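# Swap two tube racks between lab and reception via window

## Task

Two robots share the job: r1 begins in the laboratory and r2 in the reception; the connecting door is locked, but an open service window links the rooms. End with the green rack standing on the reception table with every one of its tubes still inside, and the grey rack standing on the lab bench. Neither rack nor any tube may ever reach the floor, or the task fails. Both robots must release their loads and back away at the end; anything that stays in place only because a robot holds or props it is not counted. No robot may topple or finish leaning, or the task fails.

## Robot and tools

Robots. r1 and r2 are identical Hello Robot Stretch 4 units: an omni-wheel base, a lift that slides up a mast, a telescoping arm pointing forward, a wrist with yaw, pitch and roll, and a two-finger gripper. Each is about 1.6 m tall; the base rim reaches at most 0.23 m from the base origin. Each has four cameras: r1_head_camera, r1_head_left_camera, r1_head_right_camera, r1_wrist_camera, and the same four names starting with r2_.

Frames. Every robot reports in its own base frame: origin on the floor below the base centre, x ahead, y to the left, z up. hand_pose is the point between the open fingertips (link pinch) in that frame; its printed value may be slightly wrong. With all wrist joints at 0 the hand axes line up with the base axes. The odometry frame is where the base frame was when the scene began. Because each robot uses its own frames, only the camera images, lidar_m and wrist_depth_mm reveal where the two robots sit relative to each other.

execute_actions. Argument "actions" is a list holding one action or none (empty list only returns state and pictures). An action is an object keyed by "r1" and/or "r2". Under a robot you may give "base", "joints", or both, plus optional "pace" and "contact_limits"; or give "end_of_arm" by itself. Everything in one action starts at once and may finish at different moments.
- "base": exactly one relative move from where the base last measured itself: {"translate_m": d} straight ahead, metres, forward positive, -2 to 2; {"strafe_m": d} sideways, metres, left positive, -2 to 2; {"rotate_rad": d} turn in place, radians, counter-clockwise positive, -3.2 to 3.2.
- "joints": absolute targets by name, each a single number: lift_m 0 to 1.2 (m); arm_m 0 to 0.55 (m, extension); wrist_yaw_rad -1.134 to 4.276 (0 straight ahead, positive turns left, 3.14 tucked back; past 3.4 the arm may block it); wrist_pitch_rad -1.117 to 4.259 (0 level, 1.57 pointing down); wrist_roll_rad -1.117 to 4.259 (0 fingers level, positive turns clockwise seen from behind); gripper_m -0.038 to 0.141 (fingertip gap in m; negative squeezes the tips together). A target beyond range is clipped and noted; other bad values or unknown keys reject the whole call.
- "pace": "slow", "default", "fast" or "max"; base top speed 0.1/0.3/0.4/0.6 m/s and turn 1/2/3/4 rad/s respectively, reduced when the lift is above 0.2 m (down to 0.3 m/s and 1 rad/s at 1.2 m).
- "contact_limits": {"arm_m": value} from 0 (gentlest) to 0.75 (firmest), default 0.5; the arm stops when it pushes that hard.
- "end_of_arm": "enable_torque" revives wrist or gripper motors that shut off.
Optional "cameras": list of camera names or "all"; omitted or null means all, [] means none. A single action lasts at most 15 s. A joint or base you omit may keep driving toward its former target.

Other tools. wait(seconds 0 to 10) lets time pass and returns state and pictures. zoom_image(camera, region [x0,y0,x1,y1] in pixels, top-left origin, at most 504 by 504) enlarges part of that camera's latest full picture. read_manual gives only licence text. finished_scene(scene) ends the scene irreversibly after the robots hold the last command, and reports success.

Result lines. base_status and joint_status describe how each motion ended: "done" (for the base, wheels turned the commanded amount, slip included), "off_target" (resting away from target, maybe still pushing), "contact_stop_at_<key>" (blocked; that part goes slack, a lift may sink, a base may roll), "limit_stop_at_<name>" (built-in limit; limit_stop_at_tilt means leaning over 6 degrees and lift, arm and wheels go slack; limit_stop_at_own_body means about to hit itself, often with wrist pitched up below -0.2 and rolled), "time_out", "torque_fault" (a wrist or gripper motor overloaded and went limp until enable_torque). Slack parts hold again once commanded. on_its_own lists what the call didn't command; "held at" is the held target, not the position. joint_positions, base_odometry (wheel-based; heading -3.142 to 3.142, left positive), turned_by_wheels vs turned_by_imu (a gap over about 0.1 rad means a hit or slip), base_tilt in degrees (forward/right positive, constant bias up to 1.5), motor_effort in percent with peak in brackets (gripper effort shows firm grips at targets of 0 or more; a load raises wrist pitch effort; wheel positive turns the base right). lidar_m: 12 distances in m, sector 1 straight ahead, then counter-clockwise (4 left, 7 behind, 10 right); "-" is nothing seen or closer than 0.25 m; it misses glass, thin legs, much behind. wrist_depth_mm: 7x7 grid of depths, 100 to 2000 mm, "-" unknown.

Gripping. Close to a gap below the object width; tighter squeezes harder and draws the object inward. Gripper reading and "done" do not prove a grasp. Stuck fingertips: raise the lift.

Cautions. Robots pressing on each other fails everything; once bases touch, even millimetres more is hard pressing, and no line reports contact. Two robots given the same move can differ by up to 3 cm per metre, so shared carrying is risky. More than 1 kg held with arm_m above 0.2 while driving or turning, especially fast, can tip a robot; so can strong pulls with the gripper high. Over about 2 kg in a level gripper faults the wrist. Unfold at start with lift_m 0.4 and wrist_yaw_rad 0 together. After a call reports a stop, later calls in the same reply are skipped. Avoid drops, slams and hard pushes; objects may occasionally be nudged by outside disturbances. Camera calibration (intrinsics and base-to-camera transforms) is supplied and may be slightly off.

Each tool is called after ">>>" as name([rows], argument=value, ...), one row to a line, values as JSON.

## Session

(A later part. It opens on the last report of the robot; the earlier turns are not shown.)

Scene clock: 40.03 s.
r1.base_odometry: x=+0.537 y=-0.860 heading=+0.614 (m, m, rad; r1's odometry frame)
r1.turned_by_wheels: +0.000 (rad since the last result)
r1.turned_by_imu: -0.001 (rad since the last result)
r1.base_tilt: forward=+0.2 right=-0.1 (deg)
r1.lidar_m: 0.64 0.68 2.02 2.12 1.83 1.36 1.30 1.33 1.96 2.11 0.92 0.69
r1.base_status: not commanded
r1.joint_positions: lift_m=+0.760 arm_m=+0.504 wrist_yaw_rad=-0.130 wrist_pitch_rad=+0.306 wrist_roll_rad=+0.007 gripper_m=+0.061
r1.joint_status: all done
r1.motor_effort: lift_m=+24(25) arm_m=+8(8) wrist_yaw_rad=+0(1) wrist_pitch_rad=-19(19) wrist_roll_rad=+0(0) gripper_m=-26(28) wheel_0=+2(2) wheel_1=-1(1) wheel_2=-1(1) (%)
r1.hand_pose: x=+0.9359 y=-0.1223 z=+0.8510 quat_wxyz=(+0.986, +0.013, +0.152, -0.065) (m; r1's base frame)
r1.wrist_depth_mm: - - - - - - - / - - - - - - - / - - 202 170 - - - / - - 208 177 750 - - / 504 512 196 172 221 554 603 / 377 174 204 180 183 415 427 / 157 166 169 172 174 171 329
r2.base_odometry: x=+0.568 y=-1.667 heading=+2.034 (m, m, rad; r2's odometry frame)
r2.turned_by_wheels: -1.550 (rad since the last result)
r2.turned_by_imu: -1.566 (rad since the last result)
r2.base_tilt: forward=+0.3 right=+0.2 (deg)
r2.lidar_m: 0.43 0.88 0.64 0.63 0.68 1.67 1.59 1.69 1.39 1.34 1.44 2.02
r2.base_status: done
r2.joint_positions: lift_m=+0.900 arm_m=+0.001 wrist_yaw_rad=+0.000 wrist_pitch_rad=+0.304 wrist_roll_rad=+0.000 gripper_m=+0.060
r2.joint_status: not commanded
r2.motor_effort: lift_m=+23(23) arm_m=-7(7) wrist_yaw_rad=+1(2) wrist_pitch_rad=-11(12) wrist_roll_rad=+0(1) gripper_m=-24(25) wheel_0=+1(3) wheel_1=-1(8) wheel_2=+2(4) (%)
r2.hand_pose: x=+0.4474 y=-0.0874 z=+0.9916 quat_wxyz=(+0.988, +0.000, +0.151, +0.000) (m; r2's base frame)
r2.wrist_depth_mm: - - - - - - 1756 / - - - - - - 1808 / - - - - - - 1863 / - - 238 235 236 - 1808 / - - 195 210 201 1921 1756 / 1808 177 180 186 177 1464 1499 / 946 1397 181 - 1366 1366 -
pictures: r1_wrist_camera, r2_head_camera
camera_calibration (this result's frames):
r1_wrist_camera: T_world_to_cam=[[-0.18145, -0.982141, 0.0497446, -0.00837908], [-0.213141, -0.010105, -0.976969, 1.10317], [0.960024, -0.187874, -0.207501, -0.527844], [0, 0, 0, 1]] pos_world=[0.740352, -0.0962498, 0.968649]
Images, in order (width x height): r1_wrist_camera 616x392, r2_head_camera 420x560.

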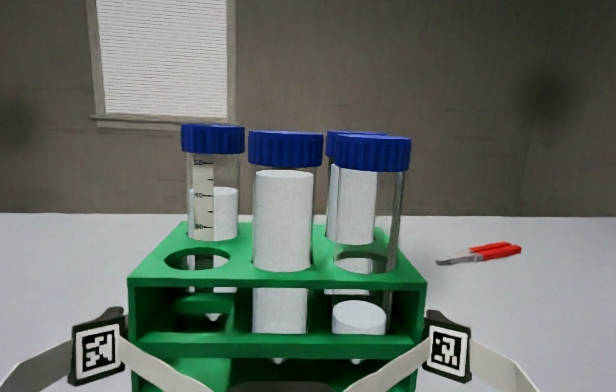

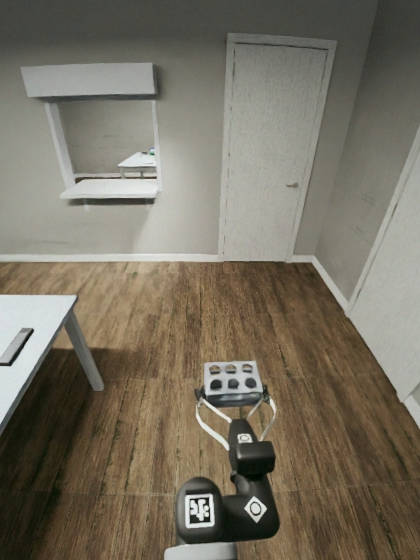

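>>> execute_actions([
  {"r1":{"joints":{"lift_m":1.0,"arm_m":0,"wrist_yaw_rad":0}},"r2":{"base":{"translate_m":1.8},"joints":{"lift_m":1.0},"pace":"fast"}},
], cameras=[])

>>> execute_actions([
  {"r1":{"base":{"rotate_rad":1.5},"pace":"slow"},"r2":{"base":{"strafe_m":0.59}}},
], cameras=["r1_head_camera","r2_head_camera"])

Scene clock: 49.13 s.
r1.base_odometry: x=+0.537 y=-0.860 heading=+0.615 (m, m, rad; r1's odometry frame)
r1.turned_by_wheels: +0.000 (rad since the last result)
r1.turned_by_imu: -0.002 (rad since the last result)
r1.base_tilt: forward=+0.3 right=-0.1 (deg)
r1.lidar_m: 0.37 0.68 2.01 2.11 1.82 1.35 1.31 1.37 1.92 2.11 0.90 0.39
r1.base_status: not commanded
r1.joint_positions: lift_m=+1.000 arm_m=+0.002 wrist_yaw_rad=+0.000 wrist_pitch_rad=+0.306 wrist_roll_rad=+0.007 gripper_m=+0.061
r1.joint_status: all done
r1.motor_effort: lift_m=+24(26) arm_m=-8(8) wrist_yaw_rad=+1(8) wrist_pitch_rad=-19(19) wrist_roll_rad=+0(1) gripper_m=-27(25) wheel_0=+1(2) wheel_1=+0(1) wheel_2=-1(2) (%)
r1.hand_pose: x=+0.4483 y=-0.0875 z=+1.0910 quat_wxyz=(+0.988, +0.003, +0.152, -0.001) (m; r1's base frame)
r1.wrist_depth_mm: - - - - - - - / - - - - - - - / - - 201 170 - - - / - - 207 176 - - - / - 1098 197 173 220 - - / 820 174 204 180 183 917 931 / 157 166 170 171 174 170 723
r2.base_odometry: x=-0.237 y=-0.057 heading=+2.034 (m, m, rad; r2's odometry frame)
r2.turned_by_wheels: +0.000 (rad since the last result)
r2.turned_by_imu: -0.010 (rad since the last result)
r2.base_tilt: forward=+0.3 right=+0.2 (deg)
r2.lidar_m: 0.43 0.81 1.05 3.30 0.93 0.91 3.41 1.97 1.45 1.41 1.24 0.94
r2.base_status: done
r2.joint_positions: lift_m=+1.000 arm_m=+0.001 wrist_yaw_rad=+0.000 wrist_pitch_rad=+0.304 wrist_roll_rad=+0.000 gripper_m=+0.060
r2.joint_status: all done
r2.motor_effort: lift_m=+23(25) arm_m=-7(7) wrist_yaw_rad=+1(2) wrist_pitch_rad=-11(12) wrist_roll_rad=-2(1) gripper_m=-21(23) wheel_0=+0(6) wheel_1=-1(5) wheel_2=+1(10) (%)
r2.hand_pose: x=+0.4474 y=-0.0874 z=+1.0916 quat_wxyz=(+0.988, +0.000, +0.151, +0.000) (m; r2's base frame)
r2.wrist_depth_mm: 609 609 621 627 615 615 621 / 634 647 647 654 654 640 640 / - 676 676 683 691 683 683 / - 715 237 236 233 723 723 / 788 732 195 208 201 750 768 / 634 178 180 186 178 831 809 / 842 866 181 - 854 866 -
pictures: none
No camera images: the call's "cameras" was empty. Leave "cameras" out to get every camera's image.

Scene clock: 52.43 s.
r1.base_odometry: x=+0.537 y=-0.860 heading=+2.115 (m, m, rad; r1's odometry frame)
r1.turned_by_wheels: +1.500 (rad since the last result)
r1.turned_by_imu: +1.509 (rad since the last result)
r1.base_tilt: forward=+0.2 right=-0.1 (deg)
r1.lidar_m: 0.37 1.92 1.36 1.29 1.35 1.84 2.13 1.00 0.69 0.61 0.66 0.40
r1.base_status: done
r1.joint_positions: lift_m=+1.000 arm_m=+0.002 wrist_yaw_rad=+0.000 wrist_pitch_rad=+0.306 wrist_roll_rad=+0.007 gripper_m=+0.061
r1.joint_status: not commanded
r1.motor_effort: lift_m=+24(24) arm_m=-9(9) wrist_yaw_rad=+0(1) wrist_pitch_rad=-16(18) wrist_roll_rad=+1(0) gripper_m=-28(27) wheel_0=+0(4) wheel_1=+1(4) wheel_2=-1(5) (%)
r1.hand_pose: x=+0.4483 y=-0.0874 z=+1.0910 quat_wxyz=(+0.988, +0.003, +0.152, +0.000) (m; r1's base frame)
r1.wrist_depth_mm: 1708 1756 1708 1808 - 1983 1863 / 1756 1756 1808 1863 - - 1921 / 1808 1756 202 170 - - - / 1863 1921 208 177 1808 - - / 1921 - 196 173 221 - - / 1983 174 203 180 184 - - / 157 166 169 172 174 171 1983
r2.base_odometry: x=-0.764 y=-0.321 heading=+2.034 (m, m, rad; r2's odometry frame)
r2.turned_by_wheels: +0.000 (rad since the last result)
r2.turned_by_imu: +0.000 (rad since the last result)
r2.base_tilt: forward=+0.3 right=+0.2 (deg)
r2.lidar_m: 0.42 0.77 1.43 2.73 0.92 0.69 0.65 2.76 2.05 1.99 1.24 0.74
r2.base_status: done
r2.joint_positions: lift_m=+1.000 arm_m=+0.001 wrist_yaw_rad=+0.000 wrist_pitch_rad=+0.304 wrist_roll_rad=+0.000 gripper_m=+0.060
r2.joint_status: not commanded
r2.motor_effort: lift_m=+22(23) arm_m=-7(7) wrist_yaw_rad=+1(2) wrist_pitch_rad=-13(11) wrist_roll_rad=+0(1) gripper_m=-20(27) wheel_0=+0(10) wheel_1=+0(8) wheel_2=+1(1) (%)
r2.hand_pose: x=+0.4474 y=-0.0874 z=+1.0917 quat_wxyz=(+0.988, +0.000, +0.151, +0.000) (m; r2's base frame)
r2.wrist_depth_mm: - - - - 661 654 661 / - - - - 683 683 691 / - - - - 732 732 723 / - 1098 237 236 233 778 768 / 788 715 195 209 201 798 820 / 585 177 180 186 177 866 878 / 878 878 181 - 917 931 -
pictures: r1_head_camera, r2_head_camera
Images, in order (width x height): r1_head_camera 420x560, r2_head_camera 420x560.

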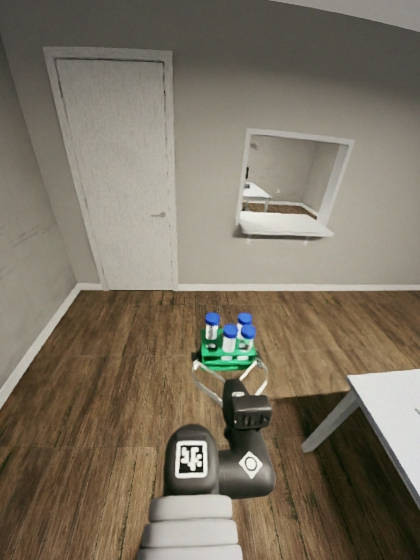

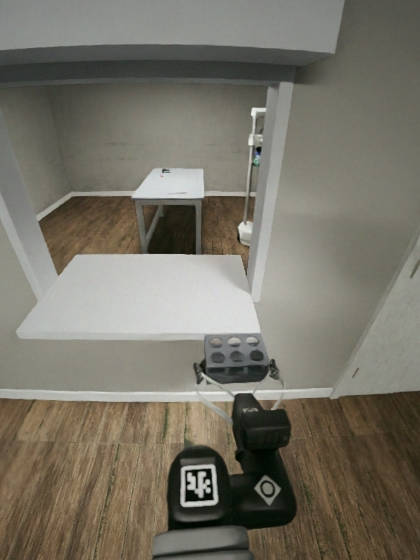

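>>> execute_actions([
  {"r1":{"base":{"translate_m":1.15},"pace":"fast"},"r2":{"base":{"translate_m":0.15},"joints":{"arm_m":0.37,"lift_m":0.92}}},
], cameras=["r2_head_camera"])

>>> execute_actions([
  {"r1":{"base":{"strafe_m":-0.89}}},
], cameras=["r1_head_camera","r2_wrist_camera"])

Scene clock: 58.77 s.
r1.base_odometry: x=-0.058 y=+0.124 heading=+2.115 (m, m, rad; r1's odometry frame)
r1.turned_by_wheels: +0.000 (rad since the last result)
r1.turned_by_imu: -0.005 (rad since the last result)
r1.base_tilt: forward=+0.3 right=-0.2 (deg)
r1.lidar_m: 0.38 0.96 1.33 1.32 1.38 1.87 3.30 0.94 0.83 3.35 1.13 0.38
r1.base_status: done
r1.joint_positions: lift_m=+1.000 arm_m=+0.002 wrist_yaw_rad=+0.000 wrist_pitch_rad=+0.306 wrist_roll_rad=+0.007 gripper_m=+0.061
r1.joint_status: not commanded
r1.motor_effort: lift_m=+23(24) arm_m=-8(9) wrist_yaw_rad=+1(0) wrist_pitch_rad=-19(19) wrist_roll_rad=+0(0) gripper_m=-21(27) wheel_0=+1(5) wheel_1=+0(5) wheel_2=+0(10) (%)
r1.hand_pose: x=+0.4483 y=-0.0874 z=+1.0910 quat_wxyz=(+0.988, +0.003, +0.152, +0.000) (m; r1's base frame)
r1.wrist_depth_mm: 661 683 707 723 723 - - / 691 715 723 732 759 - - / 707 750 200 169 768 - - / 732 759 208 176 798 - - / 750 768 196 173 221 976 1008 / 768 174 203 179 183 723 707 / 157 167 169 172 174 170 946
r2.base_odometry: x=-0.831 y=-0.186 heading=+2.034 (m, m, rad; r2's odometry frame)
r2.turned_by_wheels: +0.000 (rad since the last result)
r2.turned_by_imu: -0.003 (rad since the last result)
r2.base_tilt: forward=+0.3 right=+0.2 (deg)
r2.lidar_m: 0.57 0.62 0.86 2.71 2.88 0.81 0.81 2.78 2.06 2.01 1.10 0.59
r2.base_status: done
r2.joint_positions: lift_m=+0.920 arm_m=+0.369 wrist_yaw_rad=+0.000 wrist_pitch_rad=+0.304 wrist_roll_rad=+0.000 gripper_m=+0.060
r2.joint_status: all done
r2.motor_effort: lift_m=+16(21) arm_m=+7(7) wrist_yaw_rad=+1(2) wrist_pitch_rad=-10(11) wrist_roll_rad=+0(0) gripper_m=-26(25) wheel_0=-1(3) wheel_1=-1(4) wheel_2=+0(7) (%)
r2.hand_pose: x=+0.8150 y=-0.0874 z=+1.0122 quat_wxyz=(+0.989, +0.000, +0.151, +0.000) (m; r2's base frame)
r2.wrist_depth_mm: - - - - - 854 - / - - - - - - 233 / - - - - - 334 239 / - - 239 236 233 347 248 / 597 554 194 208 201 290 255 / 445 177 180 186 177 314 244 / 359 334 181 - 325 309 -
pictures: r2_head_camera
Images, in order (width x height): r2_head_camera 420x560.

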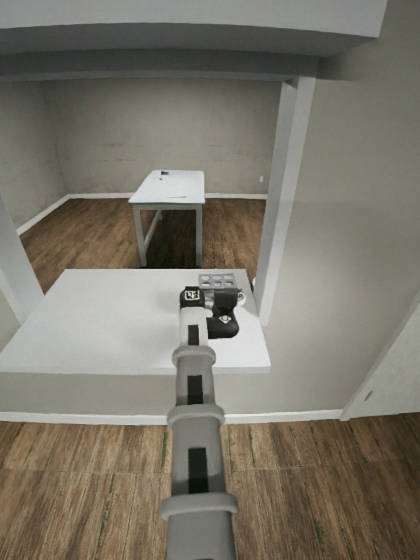

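Scene clock: 63.07 s.
r1.base_odometry: x=+0.704 y=+0.584 heading=+2.115 (m, m, rad; r1's odometry frame)
r1.turned_by_wheels: +0.000 (rad since the last result)
r1.turned_by_imu: +0.001 (rad since the last result)
r1.base_tilt: forward=+0.2 right=+0.0 (deg)
r1.lidar_m: 0.41 0.80 1.40 2.25 2.32 0.63 0.59 0.60 2.59 2.43 1.50 0.41
r1.base_status: done
r1.joint_positions: lift_m=+1.000 arm_m=+0.002 wrist_yaw_rad=+0.000 wrist_pitch_rad=+0.306 wrist_roll_rad=+0.007 gripper_m=+0.061
r1.joint_status: not commanded
r1.motor_effort: lift_m=+23(24) arm_m=-8(8) wrist_yaw_rad=+1(0) wrist_pitch_rad=-20(17) wrist_roll_rad=+0(0) gripper_m=-24(24) wheel_0=+0(8) wheel_1=+2(7) wheel_2=+1(0) (%)
r1.hand_pose: x=+0.4483 y=-0.0874 z=+1.0910 quat_wxyz=(+0.988, +0.003, +0.152, +0.000) (m; r1's base frame)
r1.wrist_depth_mm: - - - - - 788 778 / - - - - - 798 820 / - - 200 173 946 809 831 / 878 - 208 177 946 866 866 / 809 842 196 171 221 878 904 / 627 174 203 180 183 904 931 / 157 166 169 172 173 171 976
r2.base_odometry: x=-0.831 y=-0.186 heading=+2.034 (m, m, rad; r2's odometry frame)
r2.turned_by_wheels: +0.000 (rad since the last result)
r2.turned_by_imu: -0.002 (rad since the last result)
r2.base_tilt: forward=+0.4 right=+0.2 (deg)
r2.lidar_m: 0.57 0.62 0.89 2.71 2.86 0.81 0.81 2.77 2.08 2.01 1.10 0.60
r2.base_status: not commanded
r2.joint_positions: lift_m=+0.920 arm_m=+0.369 wrist_yaw_rad=+0.000 wrist_pitch_rad=+0.304 wrist_roll_rad=+0.000 gripper_m=+0.060
r2.joint_status: not commanded
r2.motor_effort: lift_m=+16(16) arm_m=+7(7) wrist_yaw_rad=+1(1) wrist_pitch_rad=-10(11) wrist_roll_rad=-2(2) gripper_m=-20(28) wheel_0=-1(1) wheel_1=-1(1) wheel_2=+0(0) (%)
r2.hand_pose: x=+0.8150 y=-0.0874 z=+1.0122 quat_wxyz=(+0.989, +0.000, +0.151, +0.000) (m; r2's base frame)
r2.wrist_depth_mm: - - - - - - - / - 976 - - - - 233 / - - - - - 332 239 / - - 238 236 232 347 247 / 597 549 195 208 201 290 253 / 442 177 180 186 177 317 243 / 362 334 181 - 324 307 -
pictures: r1_head_camera, r2_wrist_camera
camera_calibration (this result's frames):
r2_wrist_camera: T_world_to_cam=[[-0.0572958, -0.995061, -0.081059, 0.0377651], [-0.338278, 0.0957392, -0.936164, 1.27974], [0.9393, -0.0262178, -0.342092, -0.195494], [0, 0, 0, 1]] pos_world=[0.6187, -0.0900685, 1.13423]
Images, in order (width x height): r1_head_camera 420x560, r2_wrist_camera 616x392.

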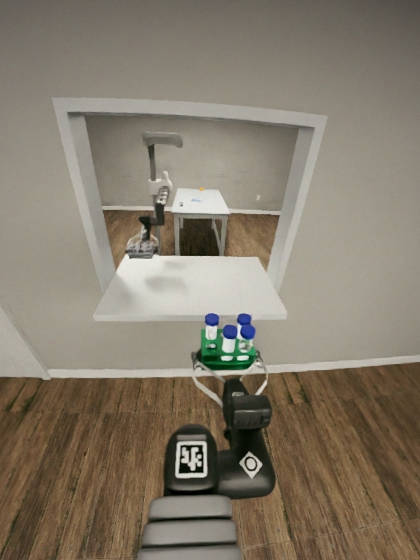

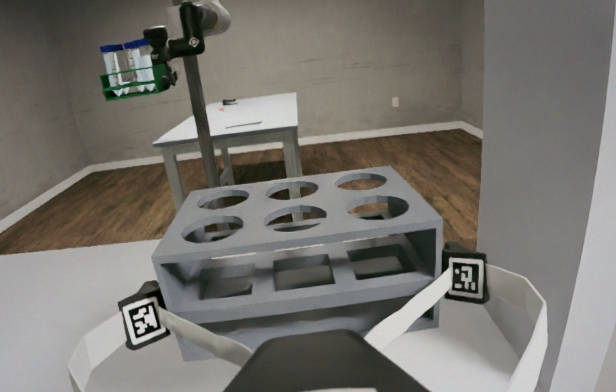

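>>> execute_actions([
  {"r1":{"base":{"strafe_m":-0.1},"joints":{"lift_m":0.88,"arm_m":0.1}},"r2":{"base":{"strafe_m":0.06},"joints":{"arm_m":0.42,"lift_m":0.83}}},
], cameras=[])

>>> execute_actions([
  {"r1":{"base":{"translate_m":0.2},"joints":{"arm_m":0.44,"lift_m":0.85}},"r2":{"joints":{"lift_m":0.805},"pace":"slow"}},
], cameras=["r1_head_camera","r2_head_camera"])

Scene clock: 67.83 s.
r1.base_odometry: x=+0.790 y=+0.636 heading=+2.115 (m, m, rad; r1's odometry frame)
r1.turned_by_wheels: +0.000 (rad since the last result)
r1.turned_by_imu: -0.001 (rad since the last result)
r1.base_tilt: forward=+0.3 right=+0.0 (deg)
r1.lidar_m: 0.49 0.82 1.42 2.35 2.43 0.60 0.55 0.59 2.46 2.34 1.50 0.84
r1.base_status: done
r1.joint_positions: lift_m=+0.880 arm_m=+0.098 wrist_yaw_rad=+0.000 wrist_pitch_rad=+0.306 wrist_roll_rad=+0.007 gripper_m=+0.061
r1.joint_status: all done
r1.motor_effort: lift_m=+16(23) arm_m=+8(10) wrist_yaw_rad=+0(1) wrist_pitch_rad=-17(19) wrist_roll_rad=+0(2) gripper_m=-24(25) wheel_0=+1(8) wheel_1=+0(7) wheel_2=+0(0) (%)
r1.hand_pose: x=+0.5445 y=-0.0874 z=+0.9715 quat_wxyz=(+0.988, +0.003, +0.152, +0.000) (m; r1's base frame)
r1.wrist_depth_mm: - - - - - 676 683 / - - - - - 691 723 / - 991 201 168 707 723 741 / 778 788 212 176 741 759 768 / 539 539 196 173 219 778 798 / 732 174 203 179 183 820 831 / 157 166 170 171 174 170 854
r2.base_odometry: x=-0.885 y=-0.213 heading=+2.034 (m, m, rad; r2's odometry frame)
r2.turned_by_wheels: +0.000 (rad since the last result)
r2.turned_by_imu: -0.002 (rad since the last result)
r2.base_tilt: forward=+0.3 right=+0.2 (deg)
r2.lidar_m: 0.58 0.61 1.21 2.66 2.81 0.83 0.78 2.83 2.12 2.07 1.11 0.60
r2.base_status: done
r2.joint_positions: lift_m=+0.830 arm_m=+0.419 wrist_yaw_rad=+0.000 wrist_pitch_rad=+0.304 wrist_roll_rad=+0.000 gripper_m=+0.060
r2.joint_status: all done
r2.motor_effort: lift_m=+16(16) arm_m=+7(7) wrist_yaw_rad=+1(0) wrist_pitch_rad=-11(10) wrist_roll_rad=-2(1) gripper_m=-20(25) wheel_0=-1(7) wheel_1=-2(10) wheel_2=-1(3) (%)
r2.hand_pose: x=+0.8650 y=-0.0874 z=+0.9222 quat_wxyz=(+0.989, +0.000, +0.151, +0.000) (m; r2's base frame)
r2.wrist_depth_mm: - - - - - - - / - 866 - - - - - / - - 1983 - - - - / - - 237 235 232 404 - / 389 355 195 209 200 293 289 / 289 178 180 186 178 219 229 / 234 217 181 - 211 201 -
pictures: none
No camera images: the call's "cameras" was empty. Leave "cameras" out to get every camera's image.

Scene clock: 69.97 s.
r1.base_odometry: x=+0.686 y=+0.807 heading=+2.115 (m, m, rad; r1's odometry frame)
r1.turned_by_wheels: +0.000 (rad since the last result)
r1.turned_by_imu: -0.001 (rad since the last result)
r1.base_tilt: forward=+0.3 right=-0.1 (deg)
r1.lidar_m: 0.57 0.62 1.10 2.35 2.43 0.81 0.76 0.80 2.46 2.36 1.23 0.62
r1.base_status: done
r1.joint_positions: lift_m=+0.850 arm_m=+0.438 wrist_yaw_rad=+0.000 wrist_pitch_rad=+0.306 wrist_roll_rad=+0.007 gripper_m=+0.061
r1.joint_status: all done
r1.motor_effort: lift_m=+17(16) arm_m=+8(5) wrist_yaw_rad=+0(0) wrist_pitch_rad=-18(19) wrist_roll_rad=+0(0) gripper_m=-28(27) wheel_0=-1(6) wheel_1=+1(5) wheel_2=+2(7) (%)
r1.hand_pose: x=+0.8845 y=-0.0874 z=+0.9416 quat_wxyz=(+0.988, +0.003, +0.152, +0.000) (m; r1's base frame)
r1.wrist_depth_mm: - - - - - - - / 603 1025 - - - - - / - - 200 171 - - - / - - 212 177 - - - / 462 462 196 172 220 - - / 342 175 204 180 183 377 342 / 157 166 169 172 174 170 298
r2.base_odometry: x=-0.885 y=-0.213 heading=+2.034 (m, m, rad; r2's odometry frame)
r2.turned_by_wheels: +0.000 (rad since the last result)
r2.turned_by_imu: -0.001 (rad since the last result)
r2.base_tilt: forward=+0.3 right=+0.2 (deg)
r2.lidar_m: 0.57 0.61 1.21 2.64 2.80 0.81 0.79 2.86 2.13 2.08 1.13 0.61
r2.base_status: not commanded
r2.joint_positions: lift_m=+0.805 arm_m=+0.419 wrist_yaw_rad=+0.000 wrist_pitch_rad=+0.304 wrist_roll_rad=+0.000 gripper_m=+0.060
r2.joint_status: all done
r2.motor_effort: lift_m=+16(15) arm_m=+7(7) wrist_yaw_rad=+1(1) wrist_pitch_rad=-9(11) wrist_roll_rad=-1(1) gripper_m=-21(24) wheel_0=-1(1) wheel_1=-2(2) wheel_2=-1(1) (%)
r2.hand_pose: x=+0.8650 y=-0.0874 z=+0.8973 quat_wxyz=(+0.989, +0.000, +0.151, +0.000) (m; r2's base frame)
r2.wrist_depth_mm: 585 820 - - - - - / - - - - - - - / - - - - - - - / 492 455 237 236 232 342 329 / 329 301 195 209 201 250 245 / 246 178 180 186 178 186 191 / 198 186 180 - 179 171 -
pictures: r1_head_camera, r2_head_camera
Images, in order (width x height): r1_head_camera 420x560, r2_head_camera 420x560.

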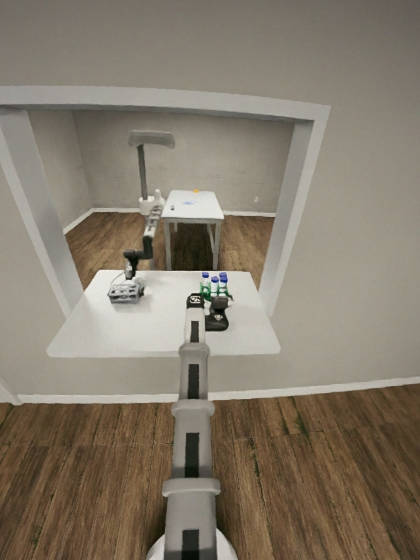

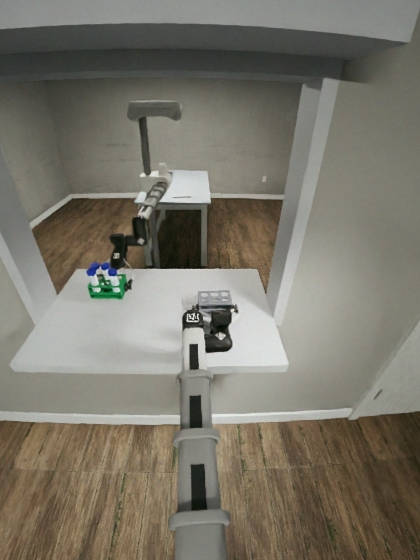

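>>> execute_actions([
  {"r1":{"joints":{"lift_m":0.801},"pace":"slow"},"r2":{"joints":{"gripper_m":0.141}}},
], cameras=[])

>>> execute_actions([
  {"r1":{"joints":{"gripper_m":0.141}},"r2":{"joints":{"arm_m":0.2}}},
], cameras=[])

>>> execute_actions([
  {"r1":{"joints":{"arm_m":0.2}},"r2":{"base":{"strafe_m":0.43}}},
], cameras=["r1_head_camera","r2_wrist_camera"])

Scene clock: 73.27 s.
r1.base_odometry: x=+0.686 y=+0.807 heading=+2.115 (m, m, rad; r1's odometry frame)
r1.turned_by_wheels: +0.000 (rad since the last result)
r1.turned_by_imu: -0.001 (rad since the last result)
r1.base_tilt: forward=+0.3 right=+0.0 (deg)
r1.lidar_m: 0.59 0.59 1.11 2.36 2.43 0.77 0.76 0.77 2.45 2.36 1.20 0.62
r1.base_status: not commanded
r1.joint_positions: lift_m=+0.801 arm_m=+0.438 wrist_yaw_rad=+0.000 wrist_pitch_rad=+0.306 wrist_roll_rad=+0.007 gripper_m=+0.061
r1.joint_status: all done
r1.motor_effort: lift_m=+16(16) arm_m=+9(9) wrist_yaw_rad=+0(1) wrist_pitch_rad=-15(18) wrist_roll_rad=+0(0) gripper_m=-25(26) wheel_0=-1(1) wheel_1=+1(1) wheel_2=+1(1) (%)
r1.hand_pose: x=+0.8845 y=-0.0874 z=+0.8926 quat_wxyz=(+0.988, +0.003, +0.152, +0.000) (m; r1's base frame)
r1.wrist_depth_mm: - - - - - - - / - 1060 - - - - - / - - 204 170 - - - / - - 213 177 - - - / 340 342 196 172 220 389 - / 252 174 203 179 183 276 283 / 157 166 169 172 174 170 221
r2.base_odometry: x=-0.885 y=-0.213 heading=+2.034 (m, m, rad; r2's odometry frame)
r2.turned_by_wheels: +0.000 (rad since the last result)
r2.turned_by_imu: -0.001 (rad since the last result)
r2.base_tilt: forward=+0.3 right=+0.2 (deg)
r2.lidar_m: 0.58 0.59 1.21 2.66 2.79 0.82 0.80 2.86 2.15 2.07 1.11 0.60
r2.base_status: not commanded
r2.joint_positions: lift_m=+0.805 arm_m=+0.419 wrist_yaw_rad=+0.000 wrist_pitch_rad=+0.302 wrist_roll_rad=+0.000 gripper_m=+0.141
r2.joint_status: all done
r2.motor_effort: lift_m=+15(16) arm_m=+7(7) wrist_yaw_rad=+1(1) wrist_pitch_rad=-8(11) wrist_roll_rad=+1(2) gripper_m=+1(23) wheel_0=-1(1) wheel_1=-2(1) wheel_2=-1(1) (%)
r2.hand_pose: x=+0.8651 y=-0.0874 z=+0.8976 quat_wxyz=(+0.989, +0.000, +0.151, +0.000) (m; r2's base frame)
r2.wrist_depth_mm: 521 960 - - - - - / 466 - - - - - - / - - - - - - - / 500 459 260 254 257 345 343 / 330 315 220 229 213 233 247 / 247 210 195 197 202 198 198 / 204 193 195 - 182 171 -
pictures: none
No camera images: the call's "cameras" was empty. Leave "cameras" out to get every camera's image.

Scene clock: 75.10 s.
r1.base_odometry: x=+0.686 y=+0.807 heading=+2.115 (m, m, rad; r1's odometry frame)
r1.turned_by_wheels: +0.000 (rad since the last result)
r1.turned_by_imu: +0.000 (rad since the last result)
r1.base_tilt: forward=+0.3 right=+0.1 (deg)
r1.lidar_m: 0.59 0.59 1.13 2.35 2.43 0.78 0.75 0.79 2.48 2.37 1.21 0.65
r1.base_status: not commanded
r1.joint_positions: lift_m=+0.801 arm_m=+0.438 wrist_yaw_rad=+0.000 wrist_pitch_rad=+0.302 wrist_roll_rad=+0.007 gripper_m=+0.141
r1.joint_status: all done
r1.motor_effort: lift_m=+16(16) arm_m=+8(9) wrist_yaw_rad=+0(1) wrist_pitch_rad=-8(17) wrist_roll_rad=+0(0) gripper_m=-1(22) wheel_0=-1(1) wheel_1=+1(1) wheel_2=+1(1) (%)
r1.hand_pose: x=+0.8848 y=-0.0874 z=+0.8936 quat_wxyz=(+0.989, +0.003, +0.151, +0.000) (m; r1's base frame)
r1.wrist_depth_mm: - - - - - - - / 654 1060 - - - - - / - - 1983 - - - - / - - 230 189 - - - / 345 355 221 193 259 404 - / 256 193 224 201 211 285 291 / 204 190 190 192 198 212 224
r2.base_odometry: x=-0.885 y=-0.213 heading=+2.034 (m, m, rad; r2's odometry frame)
r2.turned_by_wheels: +0.000 (rad since the last result)
r2.turned_by_imu: -0.001 (rad since the last result)
r2.base_tilt: forward=+0.3 right=+0.2 (deg)
r2.lidar_m: 0.58 0.61 1.22 2.65 2.81 0.82 0.79 2.85 2.14 2.07 1.11 0.60
r2.base_status: not commanded
r2.joint_positions: lift_m=+0.805 arm_m=+0.201 wrist_yaw_rad=+0.000 wrist_pitch_rad=+0.302 wrist_roll_rad=+0.000 gripper_m=+0.141
r2.joint_status: all done
r2.motor_effort: lift_m=+16(16) arm_m=-7(8) wrist_yaw_rad=+1(1) wrist_pitch_rad=-7(5) wrist_roll_rad=+0(1) gripper_m=+3(3) wheel_0=-1(1) wheel_1=-1(2) wheel_2=-1(1) (%)
r2.hand_pose: x=+0.6475 y=-0.0874 z=+0.8976 quat_wxyz=(+0.989, +0.000, +0.151, +0.000) (m; r2's base frame)
r2.wrist_depth_mm: - 1255 - - - 402 329 / - 960 - - - 418 343 / 654 - 654 439 569 436 370 / 484 462 404 397 370 345 382 / 334 319 303 287 272 235 248 / 248 210 216 225 206 199 199 / 204 193 195 - 182 180 -
pictures: none
No camera images: the call's "cameras" was empty. Leave "cameras" out to get every camera's image.

Scene clock: 77.87 s.
r1.base_odometry: x=+0.686 y=+0.807 heading=+2.115 (m, m, rad; r1's odometry frame)
r1.turned_by_wheels: +0.000 (rad since the last result)
r1.turned_by_imu: -0.001 (rad since the last result)
r1.base_tilt: forward=+0.2 right=+0.0 (deg)
r1.lidar_m: 0.59 0.61 1.12 2.34 2.43 0.81 0.74 0.78 2.46 2.37 1.20 0.67
r1.base_status: not commanded
r1.joint_positions: lift_m=+0.801 arm_m=+0.202 wrist_yaw_rad=+0.000 wrist_pitch_rad=+0.302 wrist_roll_rad=+0.007 gripper_m=+0.141
r1.joint_status: all done
r1.motor_effort: lift_m=+16(16) arm_m=-9(7) wrist_yaw_rad=+0(1) wrist_pitch_rad=-8(11) wrist_roll_rad=+0(0) gripper_m=-3(0) wheel_0=-1(1) wheel_1=+1(1) wheel_2=+1(1) (%)
r1.hand_pose: x=+0.6478 y=-0.0874 z=+0.8936 quat_wxyz=(+0.989, +0.003, +0.151, -0.001) (m; r1's base frame)
r1.wrist_depth_mm: - - - - - 508 384 / - - - 1397 - 508 397 / - - - 854 - 496 413 / 535 564 477 452 654 492 424 / 351 357 368 379 392 404 445 / 257 238 266 271 276 285 293 / 205 191 193 203 202 213 227
r2.base_odometry: x=-1.270 y=-0.405 heading=+2.033 (m, m, rad; r2's odometry frame)
r2.turned_by_wheels: +0.000 (rad since the last result)
r2.turned_by_imu: +0.000 (rad since the last result)
r2.base_tilt: forward=+0.3 right=+0.2 (deg)
r2.lidar_m: 0.61 0.64 1.27 2.23 2.35 0.81 0.77 0.85 2.56 2.46 0.83 0.64
r2.base_status: done
r2.joint_positions: lift_m=+0.805 arm_m=+0.201 wrist_yaw_rad=+0.000 wrist_pitch_rad=+0.302 wrist_roll_rad=+0.000 gripper_m=+0.141
r2.joint_status: not commanded
r2.motor_effort: lift_m=+16(16) arm_m=-7(7) wrist_yaw_rad=+2(1) wrist_pitch_rad=-7(7) wrist_roll_rad=-4(2) gripper_m=-2(1) wheel_0=+1(9) wheel_1=+0(5) wheel_2=-1(3) (%)
r2.hand_pose: x=+0.6475 y=-0.0874 z=+0.8976 quat_wxyz=(+0.989, +0.000, +0.151, +0.000) (m; r2's base frame)
r2.wrist_depth_mm: 430 - - 1281 - - - / 407 - - 854 - - - / 404 - 621 445 569 525 462 / 397 462 427 397 373 347 334 / 334 317 303 289 271 235 248 / 248 209 217 224 205 199 199 / 205 200 200 - 199 204 -
pictures: r1_head_camera, r2_wrist_camera
camera_calibration (this result's frames):
r2_wrist_camera: T_world_to_cam=[[-0.0574106, -0.995048, -0.081135, 0.0189565], [-0.337018, 0.0958147, -0.93661, 1.11534], [0.939746, -0.0264274, -0.34085, -0.0788253], [0, 0, 0, 1]] pos_world=[0.451052, -0.0900861, 1.01931]
Images, in order (width x height): r1_head_camera 420x560, r2_wrist_camera 616x392.

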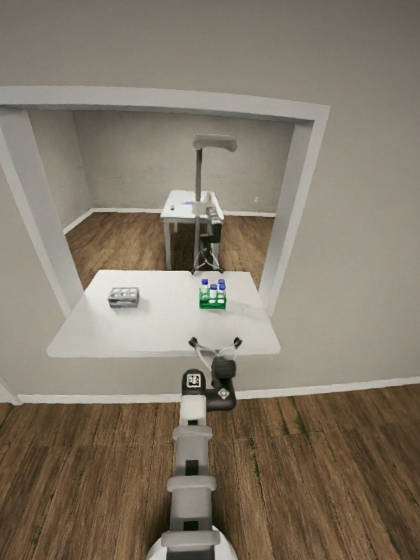

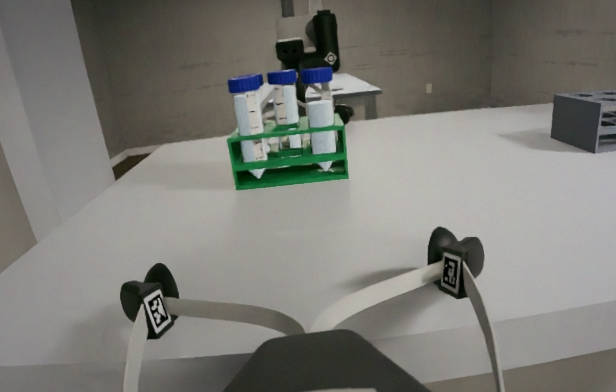

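>>> execute_actions([
  {"r1":{"base":{"strafe_m":0.435},"joints":{"arm_m":0.27}},"r2":{"base":{"strafe_m":0.006},"joints":{"arm_m":0.34}}},
], cameras=["r1_wrist_camera","r2_wrist_camera"])

Scene clock: 82.00 s.
r1.base_odometry: x=+0.314 y=+0.582 heading=+2.115 (m, m, rad; r1's odometry frame)
r1.turned_by_wheels: +0.000 (rad since the last result)
r1.turned_by_imu: -0.001 (rad since the last result)
r1.base_tilt: forward=+0.2 right=-0.1 (deg)
r1.lidar_m: 0.58 0.84 1.09 1.89 1.98 2.67 0.79 0.80 1.09 2.81 0.85 0.60
r1.base_status: done
r1.joint_positions: lift_m=+0.801 arm_m=+0.268 wrist_yaw_rad=+0.000 wrist_pitch_rad=+0.302 wrist_roll_rad=+0.007 gripper_m=+0.141
r1.joint_status: all done
r1.motor_effort: lift_m=+16(16) arm_m=+8(9) wrist_yaw_rad=+1(2) wrist_pitch_rad=-8(8) wrist_roll_rad=+0(1) gripper_m=-2(1) wheel_0=+1(7) wheel_1=+1(7) wheel_2=+1(2) (%)
r1.hand_pose: x=+0.7148 y=-0.0874 z=+0.8936 quat_wxyz=(+0.989, +0.003, +0.151, +0.000) (m; r1's base frame)
r1.wrist_depth_mm: 349 - - - - - - / 349 - - - 1336 1118 - / 351 - - - - - - / 353 647 521 410 654 676 640 / 325 357 353 353 384 399 415 / 258 238 268 270 274 285 294 / 204 190 191 204 200 212 226
r2.base_odometry: x=-1.275 y=-0.408 heading=+2.033 (m, m, rad; r2's odometry frame)
r2.turned_by_wheels: +0.000 (rad since the last result)
r2.turned_by_imu: -0.002 (rad since the last result)
r2.base_tilt: forward=+0.3 right=+0.2 (deg)
r2.lidar_m: 0.61 0.64 1.23 2.24 2.35 0.81 0.79 0.82 2.56 2.51 0.82 0.62
r2.base_status: done
r2.joint_positions: lift_m=+0.805 arm_m=+0.339 wrist_yaw_rad=+0.000 wrist_pitch_rad=+0.302 wrist_roll_rad=+0.000 gripper_m=+0.141
r2.joint_status: all done
r2.motor_effort: lift_m=+16(16) arm_m=+7(7) wrist_yaw_rad=+1(1) wrist_pitch_rad=-7(9) wrist_roll_rad=-1(1) gripper_m=+1(1) wheel_0=-1(6) wheel_1=-1(4) wheel_2=-1(1) (%)
r2.hand_pose: x=+0.7851 y=-0.0874 z=+0.8976 quat_wxyz=(+0.989, +0.000, +0.151, +0.000) (m; r2's base frame)
r2.wrist_depth_mm: - - - - - 1118 683 / - - - 1983 - - 615 / - - 574 325 539 521 484 / 375 455 330 325 334 345 332 / 330 317 301 286 271 235 247 / 248 209 216 224 204 198 198 / 203 192 195 - 182 171 -
pictures: r1_wrist_camera, r2_wrist_camera
camera_calibration (this result's frames):
r1_wrist_camera: T_world_to_cam=[[-0.052822, -0.997374, 0.0495529, -0.109424], [-0.206581, -0.0376349, -0.977705, 1.09161], [0.977003, -0.0618811, -0.204051, -0.304427], [0, 0, 0, 1]] pos_world=[0.517153, -0.0868923, 1.01058]
r2_wrist_camera: T_world_to_cam=[[-0.0572651, -0.995057, -0.0811352, 0.0267809], [-0.337029, 0.0957655, -0.936611, 1.16171], [0.939751, -0.0262902, -0.340847, -0.20812], [0, 0, 0, 1]] pos_world=[0.588644, -0.0900746, 1.01931]
Images, in order (width x height): r1_wrist_camera 616x392, r2_wrist_camera 616x392.

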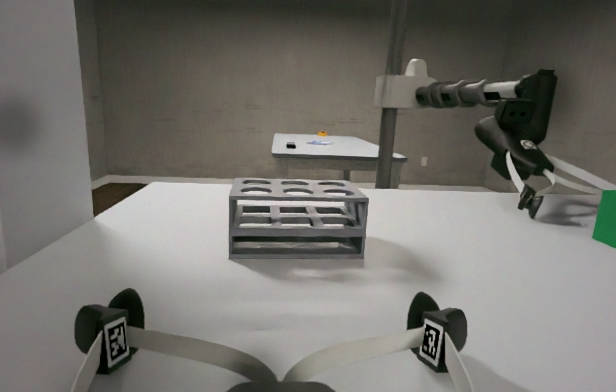

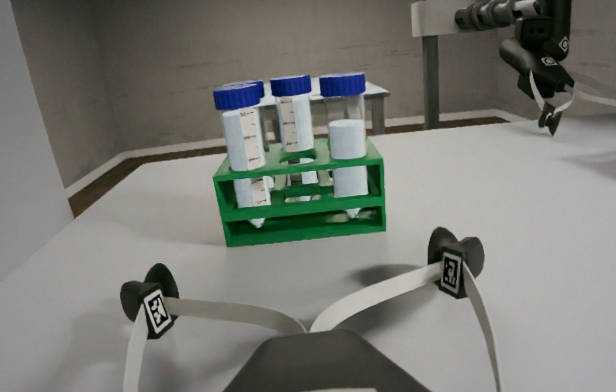

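>>> execute_actions([
  {"r1":{"base":{"strafe_m":-0.015},"joints":{"arm_m":0.35}},"r2":{"joints":{"arm_m":0.452},"pace":"slow"}},
], cameras=["r1_wrist_camera","r2_wrist_camera"])

Scene clock: 86.03 s.
r1.base_odometry: x=+0.327 y=+0.590 heading=+2.115 (m, m, rad; r1's odometry frame)
r1.turned_by_wheels: +0.000 (rad since the last result)
r1.turned_by_imu: -0.001 (rad since the last result)
r1.base_tilt: forward=+0.2 right=+0.0 (deg)
r1.lidar_m: 0.58 0.77 1.06 1.91 1.97 2.68 0.80 0.80 1.12 2.78 0.86 0.62
r1.base_status: done
r1.joint_positions: lift_m=+0.801 arm_m=+0.349 wrist_yaw_rad=+0.000 wrist_pitch_rad=+0.302 wrist_roll_rad=+0.007 gripper_m=+0.141
r1.joint_status: all done
r1.motor_effort: lift_m=+16(16) arm_m=+8(11) wrist_yaw_rad=+1(1) wrist_pitch_rad=-10(9) wrist_roll_rad=+1(1) gripper_m=+0(1) wheel_0=+0(6) wheel_1=+2(6) wheel_2=+1(2) (%)
r1.hand_pose: x=+0.7948 y=-0.0874 z=+0.8936 quat_wxyz=(+0.989, +0.003, +0.151, -0.001) (m; r1's base frame)
r1.wrist_depth_mm: - - - - - - - / - - - - 1255 - 715 / - - - - - - 535 / - 564 517 477 - - 554 / 345 355 307 317 384 397 413 / 256 238 266 272 276 283 291 / 204 190 191 202 199 213 225
r2.base_odometry: x=-1.275 y=-0.408 heading=+2.033 (m, m, rad; r2's odometry frame)
r2.turned_by_wheels: +0.000 (rad since the last result)
r2.turned_by_imu: -0.002 (rad since the last result)
r2.base_tilt: forward=+0.3 right=+0.2 (deg)
r2.lidar_m: 0.60 0.64 1.25 2.23 2.35 0.80 0.78 0.84 2.59 2.49 0.82 0.61
r2.base_status: not commanded
r2.joint_positions: lift_m=+0.805 arm_m=+0.451 wrist_yaw_rad=+0.000 wrist_pitch_rad=+0.302 wrist_roll_rad=+0.000 gripper_m=+0.141
r2.joint_status: all done
r2.motor_effort: lift_m=+16(16) arm_m=+7(6) wrist_yaw_rad=+2(2) wrist_pitch_rad=-7(6) wrist_roll_rad=-2(1) gripper_m=+0(2) wheel_0=-1(1) wheel_1=-1(1) wheel_2=-1(1) (%)
r2.hand_pose: x=+0.8970 y=-0.0875 z=+0.8976 quat_wxyz=(+0.989, +0.000, +0.151, +0.000) (m; r2's base frame)
r2.wrist_depth_mm: - - - - - - - / - - - - 1182 - - / - - 179 237 492 - 492 / - 455 191 229 193 343 332 / 330 317 199 229 201 232 246 / 247 210 196 196 202 196 198 / 204 192 195 - 182 171 -
pictures: r1_wrist_camera, r2_wrist_camera
camera_calibration (this result's frames):
r1_wrist_camera: T_world_to_cam=[[-0.0528543, -0.997372, 0.0495512, -0.105179], [-0.206551, -0.0376286, -0.977712, 1.10813], [0.977007, -0.0619111, -0.204019, -0.382632], [0, 0, 0, 1]] pos_world=[0.597161, -0.0868947, 1.01058]
r2_wrist_camera: T_world_to_cam=[[-0.0575173, -0.995042, -0.0811352, 0.0333485], [-0.337005, 0.095851, -0.936611, 1.19942], [0.939744, -0.0265284, -0.340847, -0.31332], [0, 0, 0, 1]] pos_world=[0.70057, -0.0900946, 1.01931]
Images, in order (width x height): r1_wrist_camera 616x392, r2_wrist_camera 616x392.

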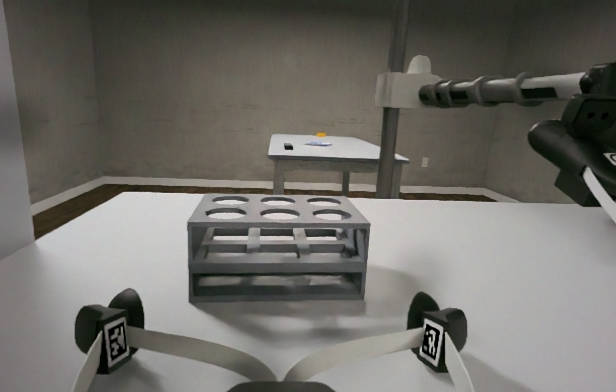

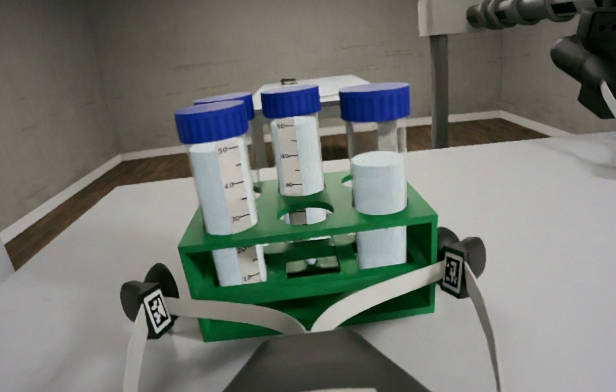

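>>> execute_actions([
  {"r1":{"joints":{"arm_m":0.443},"pace":"slow"},"r2":{"joints":{"gripper_m":0.06,"arm_m":0.46}}},
], cameras=["r1_wrist_camera","r2_wrist_camera"])

>>> execute_actions([
  {"r1":{"joints":{"gripper_m":0.06}},"r2":{"joints":{"lift_m":0.86},"pace":"slow"}},
], cameras=["r1_wrist_camera","r2_wrist_camera"])

>>> execute_actions([
  {"r1":{"joints":{"lift_m":0.86},"pace":"slow"},"r2":{"joints":{"arm_m":0}}},
], cameras=["r1_wrist_camera","r2_wrist_camera"])

Scene clock: 90.27 s.
r1.base_odometry: x=+0.327 y=+0.590 heading=+2.115 (m, m, rad; r1's odometry frame)
r1.turned_by_wheels: +0.000 (rad since the last result)
r1.turned_by_imu: -0.001 (rad since the last result)
r1.base_tilt: forward=+0.3 right=-0.2 (deg)
r1.lidar_m: 0.58 0.82 1.12 1.91 1.97 2.67 0.78 0.78 1.10 2.79 0.89 0.60
r1.base_status: not commanded
r1.joint_positions: lift_m=+0.801 arm_m=+0.441 wrist_yaw_rad=+0.000 wrist_pitch_rad=+0.302 wrist_roll_rad=+0.007 gripper_m=+0.141
r1.joint_status: all done
r1.motor_effort: lift_m=+16(16) arm_m=+8(10) wrist_yaw_rad=+1(1) wrist_pitch_rad=-9(6) wrist_roll_rad=+2(0) gripper_m=+1(2) wheel_0=-1(0) wheel_1=+2(2) wheel_2=+1(1) (%)
r1.hand_pose: x=+0.8878 y=-0.0874 z=+0.8936 quat_wxyz=(+0.989, +0.003, +0.151, -0.001) (m; r1's base frame)
r1.wrist_depth_mm: - - - - - - - / - - - - 1160 1008 699 / - - - - - - - / - - - - - - - / 349 355 222 231 359 402 413 / 255 194 222 224 204 285 290 / 204 189 185 188 198 212 224
r2.base_odometry: x=-1.275 y=-0.408 heading=+2.033 (m, m, rad; r2's odometry frame)
r2.turned_by_wheels: +0.000 (rad since the last result)
r2.turned_by_imu: -0.002 (rad since the last result)
r2.base_tilt: forward=+0.3 right=+0.2 (deg)
r2.lidar_m: 0.60 0.64 1.24 2.23 2.37 0.82 0.78 0.85 2.57 2.50 0.84 0.63
r2.base_status: not commanded
r2.joint_positions: lift_m=+0.805 arm_m=+0.459 wrist_yaw_rad=+0.000 wrist_pitch_rad=+0.305 wrist_roll_rad=+0.000 gripper_m=+0.060
r2.joint_status: all done
r2.motor_effort: lift_m=+16(16) arm_m=+7(7) wrist_yaw_rad=+2(3) wrist_pitch_rad=-17(16) wrist_roll_rad=-1(0) gripper_m=-24(25) wheel_0=-1(1) wheel_1=-1(1) wheel_2=-1(1) (%)
r2.hand_pose: x=+0.9048 y=-0.0875 z=+0.8967 quat_wxyz=(+0.988, +0.000, +0.152, +0.000) (m; r2's base frame)
r2.wrist_depth_mm: - - - - - - - / - - - 198 1160 - - / - - 166 208 1205 1160 480 / - 452 169 210 176 338 325 / 325 297 175 209 182 246 241 / 243 178 179 186 178 185 193 / 197 182 179 - 177 169 -
pictures: r1_wrist_camera, r2_wrist_camera
camera_calibration (this result's frames):
r1_wrist_camera: T_world_to_cam=[[-0.0528538, -0.997372, 0.0495512, -0.100267], [-0.206551, -0.0376287, -0.977712, 1.12733], [0.977007, -0.0619106, -0.204019, -0.473451], [0, 0, 0, 1]] pos_world=[0.690116, -0.0868946, 1.01058]
r2_wrist_camera: T_world_to_cam=[[-0.0578873, -0.995036, -0.0809441, 0.0338567], [-0.339927, 0.0958807, -0.935552, 1.20294], [0.938669, -0.0266415, -0.34379, -0.317318], [0, 0, 0, 1]] pos_world=[0.708726, -0.0901035, 1.01906]
Images, in order (width x height): r1_wrist_camera 616x392, r2_wrist_camera 616x392.

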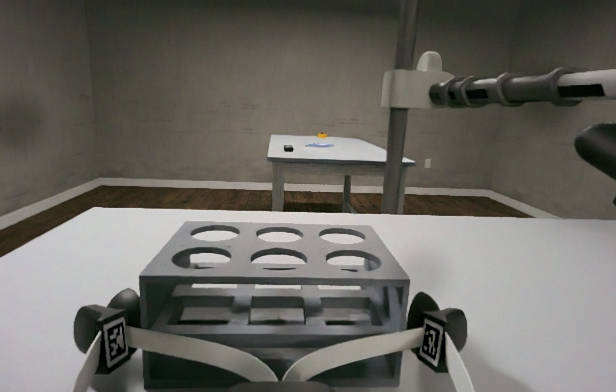

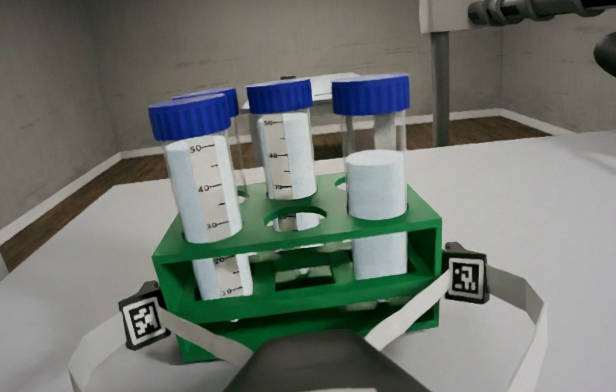

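Scene clock: 92.10 s.
r1.base_odometry: x=+0.327 y=+0.590 heading=+2.115 (m, m, rad; r1's odometry frame)
r1.turned_by_wheels: +0.000 (rad since the last result)
r1.turned_by_imu: +0.000 (rad since the last result)
r1.base_tilt: forward=+0.1 right=+0.0 (deg)
r1.lidar_m: 0.56 0.83 1.06 1.91 1.99 2.67 0.78 0.81 1.10 2.78 0.83 0.58
r1.base_status: not commanded
r1.joint_positions: lift_m=+0.801 arm_m=+0.441 wrist_yaw_rad=+0.000 wrist_pitch_rad=+0.303 wrist_roll_rad=+0.007 gripper_m=+0.061
r1.joint_status: all done
r1.motor_effort: lift_m=+16(16) arm_m=+9(8) wrist_yaw_rad=+1(0) wrist_pitch_rad=-10(16) wrist_roll_rad=+1(1) gripper_m=-26(22) wheel_0=+0(1) wheel_1=+2(2) wheel_2=+1(1) (%)
r1.hand_pose: x=+0.8877 y=-0.0874 z=+0.8933 quat_wxyz=(+0.989, +0.003, +0.151, -0.001) (m; r1's base frame)
r1.wrist_depth_mm: - - - - - - - / - - - - - - - / - - - - - - - / - - - - - - - / 343 349 206 213 336 394 410 / 254 175 205 210 193 283 289 / 157 166 169 172 174 170 222
r2.base_odometry: x=-1.275 y=-0.408 heading=+2.033 (m, m, rad; r2's odometry frame)
r2.turned_by_wheels: +0.000 (rad since the last result)
r2.turned_by_imu: -0.001 (rad since the last result)
r2.base_tilt: forward=+0.4 right=+0.2 (deg)
r2.lidar_m: 0.59 0.66 1.24 2.22 2.34 0.81 0.78 0.83 2.56 2.50 0.83 0.61
r2.base_status: not commanded
r2.joint_positions: lift_m=+0.860 arm_m=+0.459 wrist_yaw_rad=+0.000 wrist_pitch_rad=+0.306 wrist_roll_rad=+0.000 gripper_m=+0.060
r2.joint_status: all done
r2.motor_effort: lift_m=+24(25) arm_m=+7(7) wrist_yaw_rad=+2(2) wrist_pitch_rad=-18(17) wrist_roll_rad=+0(2) gripper_m=-24(24) wheel_0=-1(1) wheel_1=-1(1) wheel_2=-1(1) (%)
r2.hand_pose: x=+0.9048 y=-0.0875 z=+0.9510 quat_wxyz=(+0.988, +0.000, +0.152, +0.000) (m; r2's base frame)
r2.wrist_depth_mm: - - - - - 1025 707 / - - - 198 1138 - - / - - 166 208 - - - / - - 169 209 175 466 442 / - 415 175 209 182 342 340 / 351 178 179 187 178 255 266 / 273 253 182 - 245 235 -
pictures: r1_wrist_camera, r2_wrist_camera
camera_calibration (this result's frames):
r1_wrist_camera: T_world_to_cam=[[-0.0527996, -0.997372, 0.0496091, -0.100356], [-0.207617, -0.037629, -0.977486, 1.12777], [0.976784, -0.0619106, -0.205085, -0.472284], [0, 0, 0, 1]] pos_world=[0.690165, -0.0868946, 1.0105]
r2_wrist_camera: T_world_to_cam=[[-0.0579058, -0.995036, -0.0809309, 0.0382539], [-0.34014, 0.0958808, -0.935474, 1.25383], [0.93859, -0.0266415, -0.344004, -0.298365], [0, 0, 0, 1]] pos_world=[0.708737, -0.0901035, 1.07339]
Images, in order (width x height): r1_wrist_camera 616x392, r2_wrist_camera 616x392.

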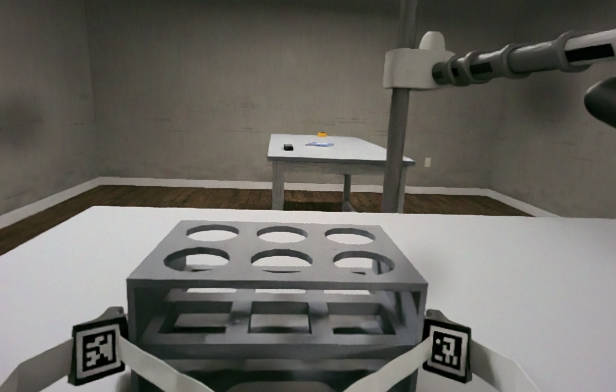

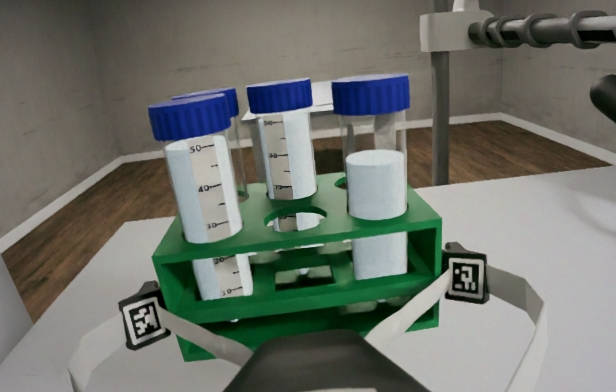

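Scene clock: 94.53 s.
r1.base_odometry: x=+0.327 y=+0.590 heading=+2.115 (m, m, rad; r1's odometry frame)
r1.turned_by_wheels: +0.000 (rad since the last result)
r1.turned_by_imu: -0.001 (rad since the last result)
r1.base_tilt: forward=+0.3 right=+0.1 (deg)
r1.lidar_m: 0.57 0.84 1.06 1.90 2.02 2.69 0.77 0.81 1.10 2.78 0.86 0.61
r1.base_status: not commanded
r1.joint_positions: lift_m=+0.860 arm_m=+0.441 wrist_yaw_rad=+0.000 wrist_pitch_rad=+0.303 wrist_roll_rad=+0.007 gripper_m=+0.061
r1.joint_status: all done
r1.motor_effort: lift_m=+23(23) arm_m=+8(8) wrist_yaw_rad=+2(0) wrist_pitch_rad=-12(12) wrist_roll_rad=+1(1) gripper_m=-26(27) wheel_0=-1(1) wheel_1=+2(2) wheel_2=+1(1) (%)
r1.hand_pose: x=+0.8877 y=-0.0874 z=+0.9517 quat_wxyz=(+0.989, +0.003, +0.151, -0.001) (m; r1's base frame)
r1.wrist_depth_mm: - - - - - - - / - - - - 1182 - - / - - - - - 820 - / - - - - - - - / - 496 205 214 473 - - / 366 174 206 210 193 402 407 / 157 166 169 172 173 171 319
r2.base_odometry: x=-1.275 y=-0.408 heading=+2.033 (m, m, rad; r2's odometry frame)
r2.turned_by_wheels: +0.000 (rad since the last result)
r2.turned_by_imu: -0.001 (rad since the last result)
r2.base_tilt: forward=+0.3 right=+0.2 (deg)
r2.lidar_m: 0.41 0.67 1.25 2.23 2.37 0.80 0.77 0.84 2.56 2.48 0.80 0.41
r2.base_status: not commanded
r2.joint_positions: lift_m=+0.860 arm_m=+0.001 wrist_yaw_rad=+0.000 wrist_pitch_rad=+0.306 wrist_roll_rad=+0.000 gripper_m=+0.060
r2.joint_status: all done
r2.motor_effort: lift_m=+24(24) arm_m=-7(7) wrist_yaw_rad=+1(2) wrist_pitch_rad=-18(18) wrist_roll_rad=+0(0) gripper_m=-22(24) wheel_0=-1(1) wheel_1=-1(2) wheel_2=-1(1) (%)
r2.hand_pose: x=+0.4472 y=-0.0875 z=+0.9509 quat_wxyz=(+0.988, +0.000, +0.152, +0.000) (m; r2's base frame)
r2.wrist_depth_mm: 512 640 - - - 842 - / 544 621 - 198 - 768 - / 574 580 166 209 750 707 661 / 603 597 170 210 175 469 449 / 640 418 175 209 182 399 683 / 691 178 179 186 178 715 715 / 715 732 181 - 750 759 -
pictures: r1_wrist_camera, r2_wrist_camera
camera_calibration (this result's frames):
r1_wrist_camera: T_world_to_cam=[[-0.052794, -0.997372, 0.0496149, -0.103262], [-0.207727, -0.0376288, -0.977463, 1.18489], [0.976761, -0.0619105, -0.205195, -0.460181], [0, 0, 0, 1]] pos_world=[0.69017, -0.0868946, 1.06889]
r2_wrist_camera: T_world_to_cam=[[-0.057781, -0.995046, -0.0809049, 0.0117104], [-0.34058, 0.0958257, -0.93532, 1.09812], [0.938439, -0.0264892, -0.344429, 0.13156], [0, 0, 0, 1]] pos_world=[0.251212, -0.0900906, 1.07335]
Images, in order (width x height): r1_wrist_camera 616x392, r2_wrist_camera 616x392.

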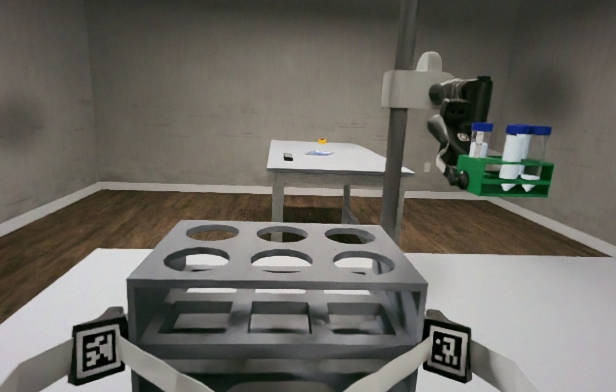

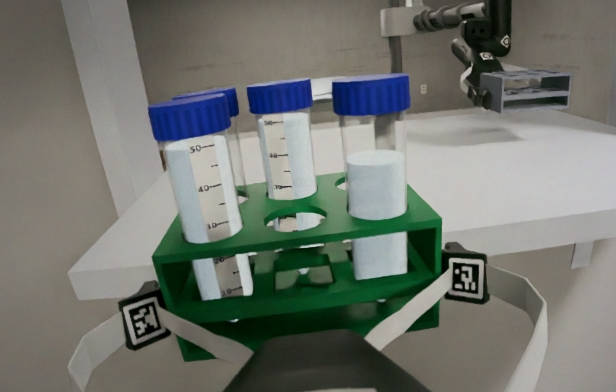

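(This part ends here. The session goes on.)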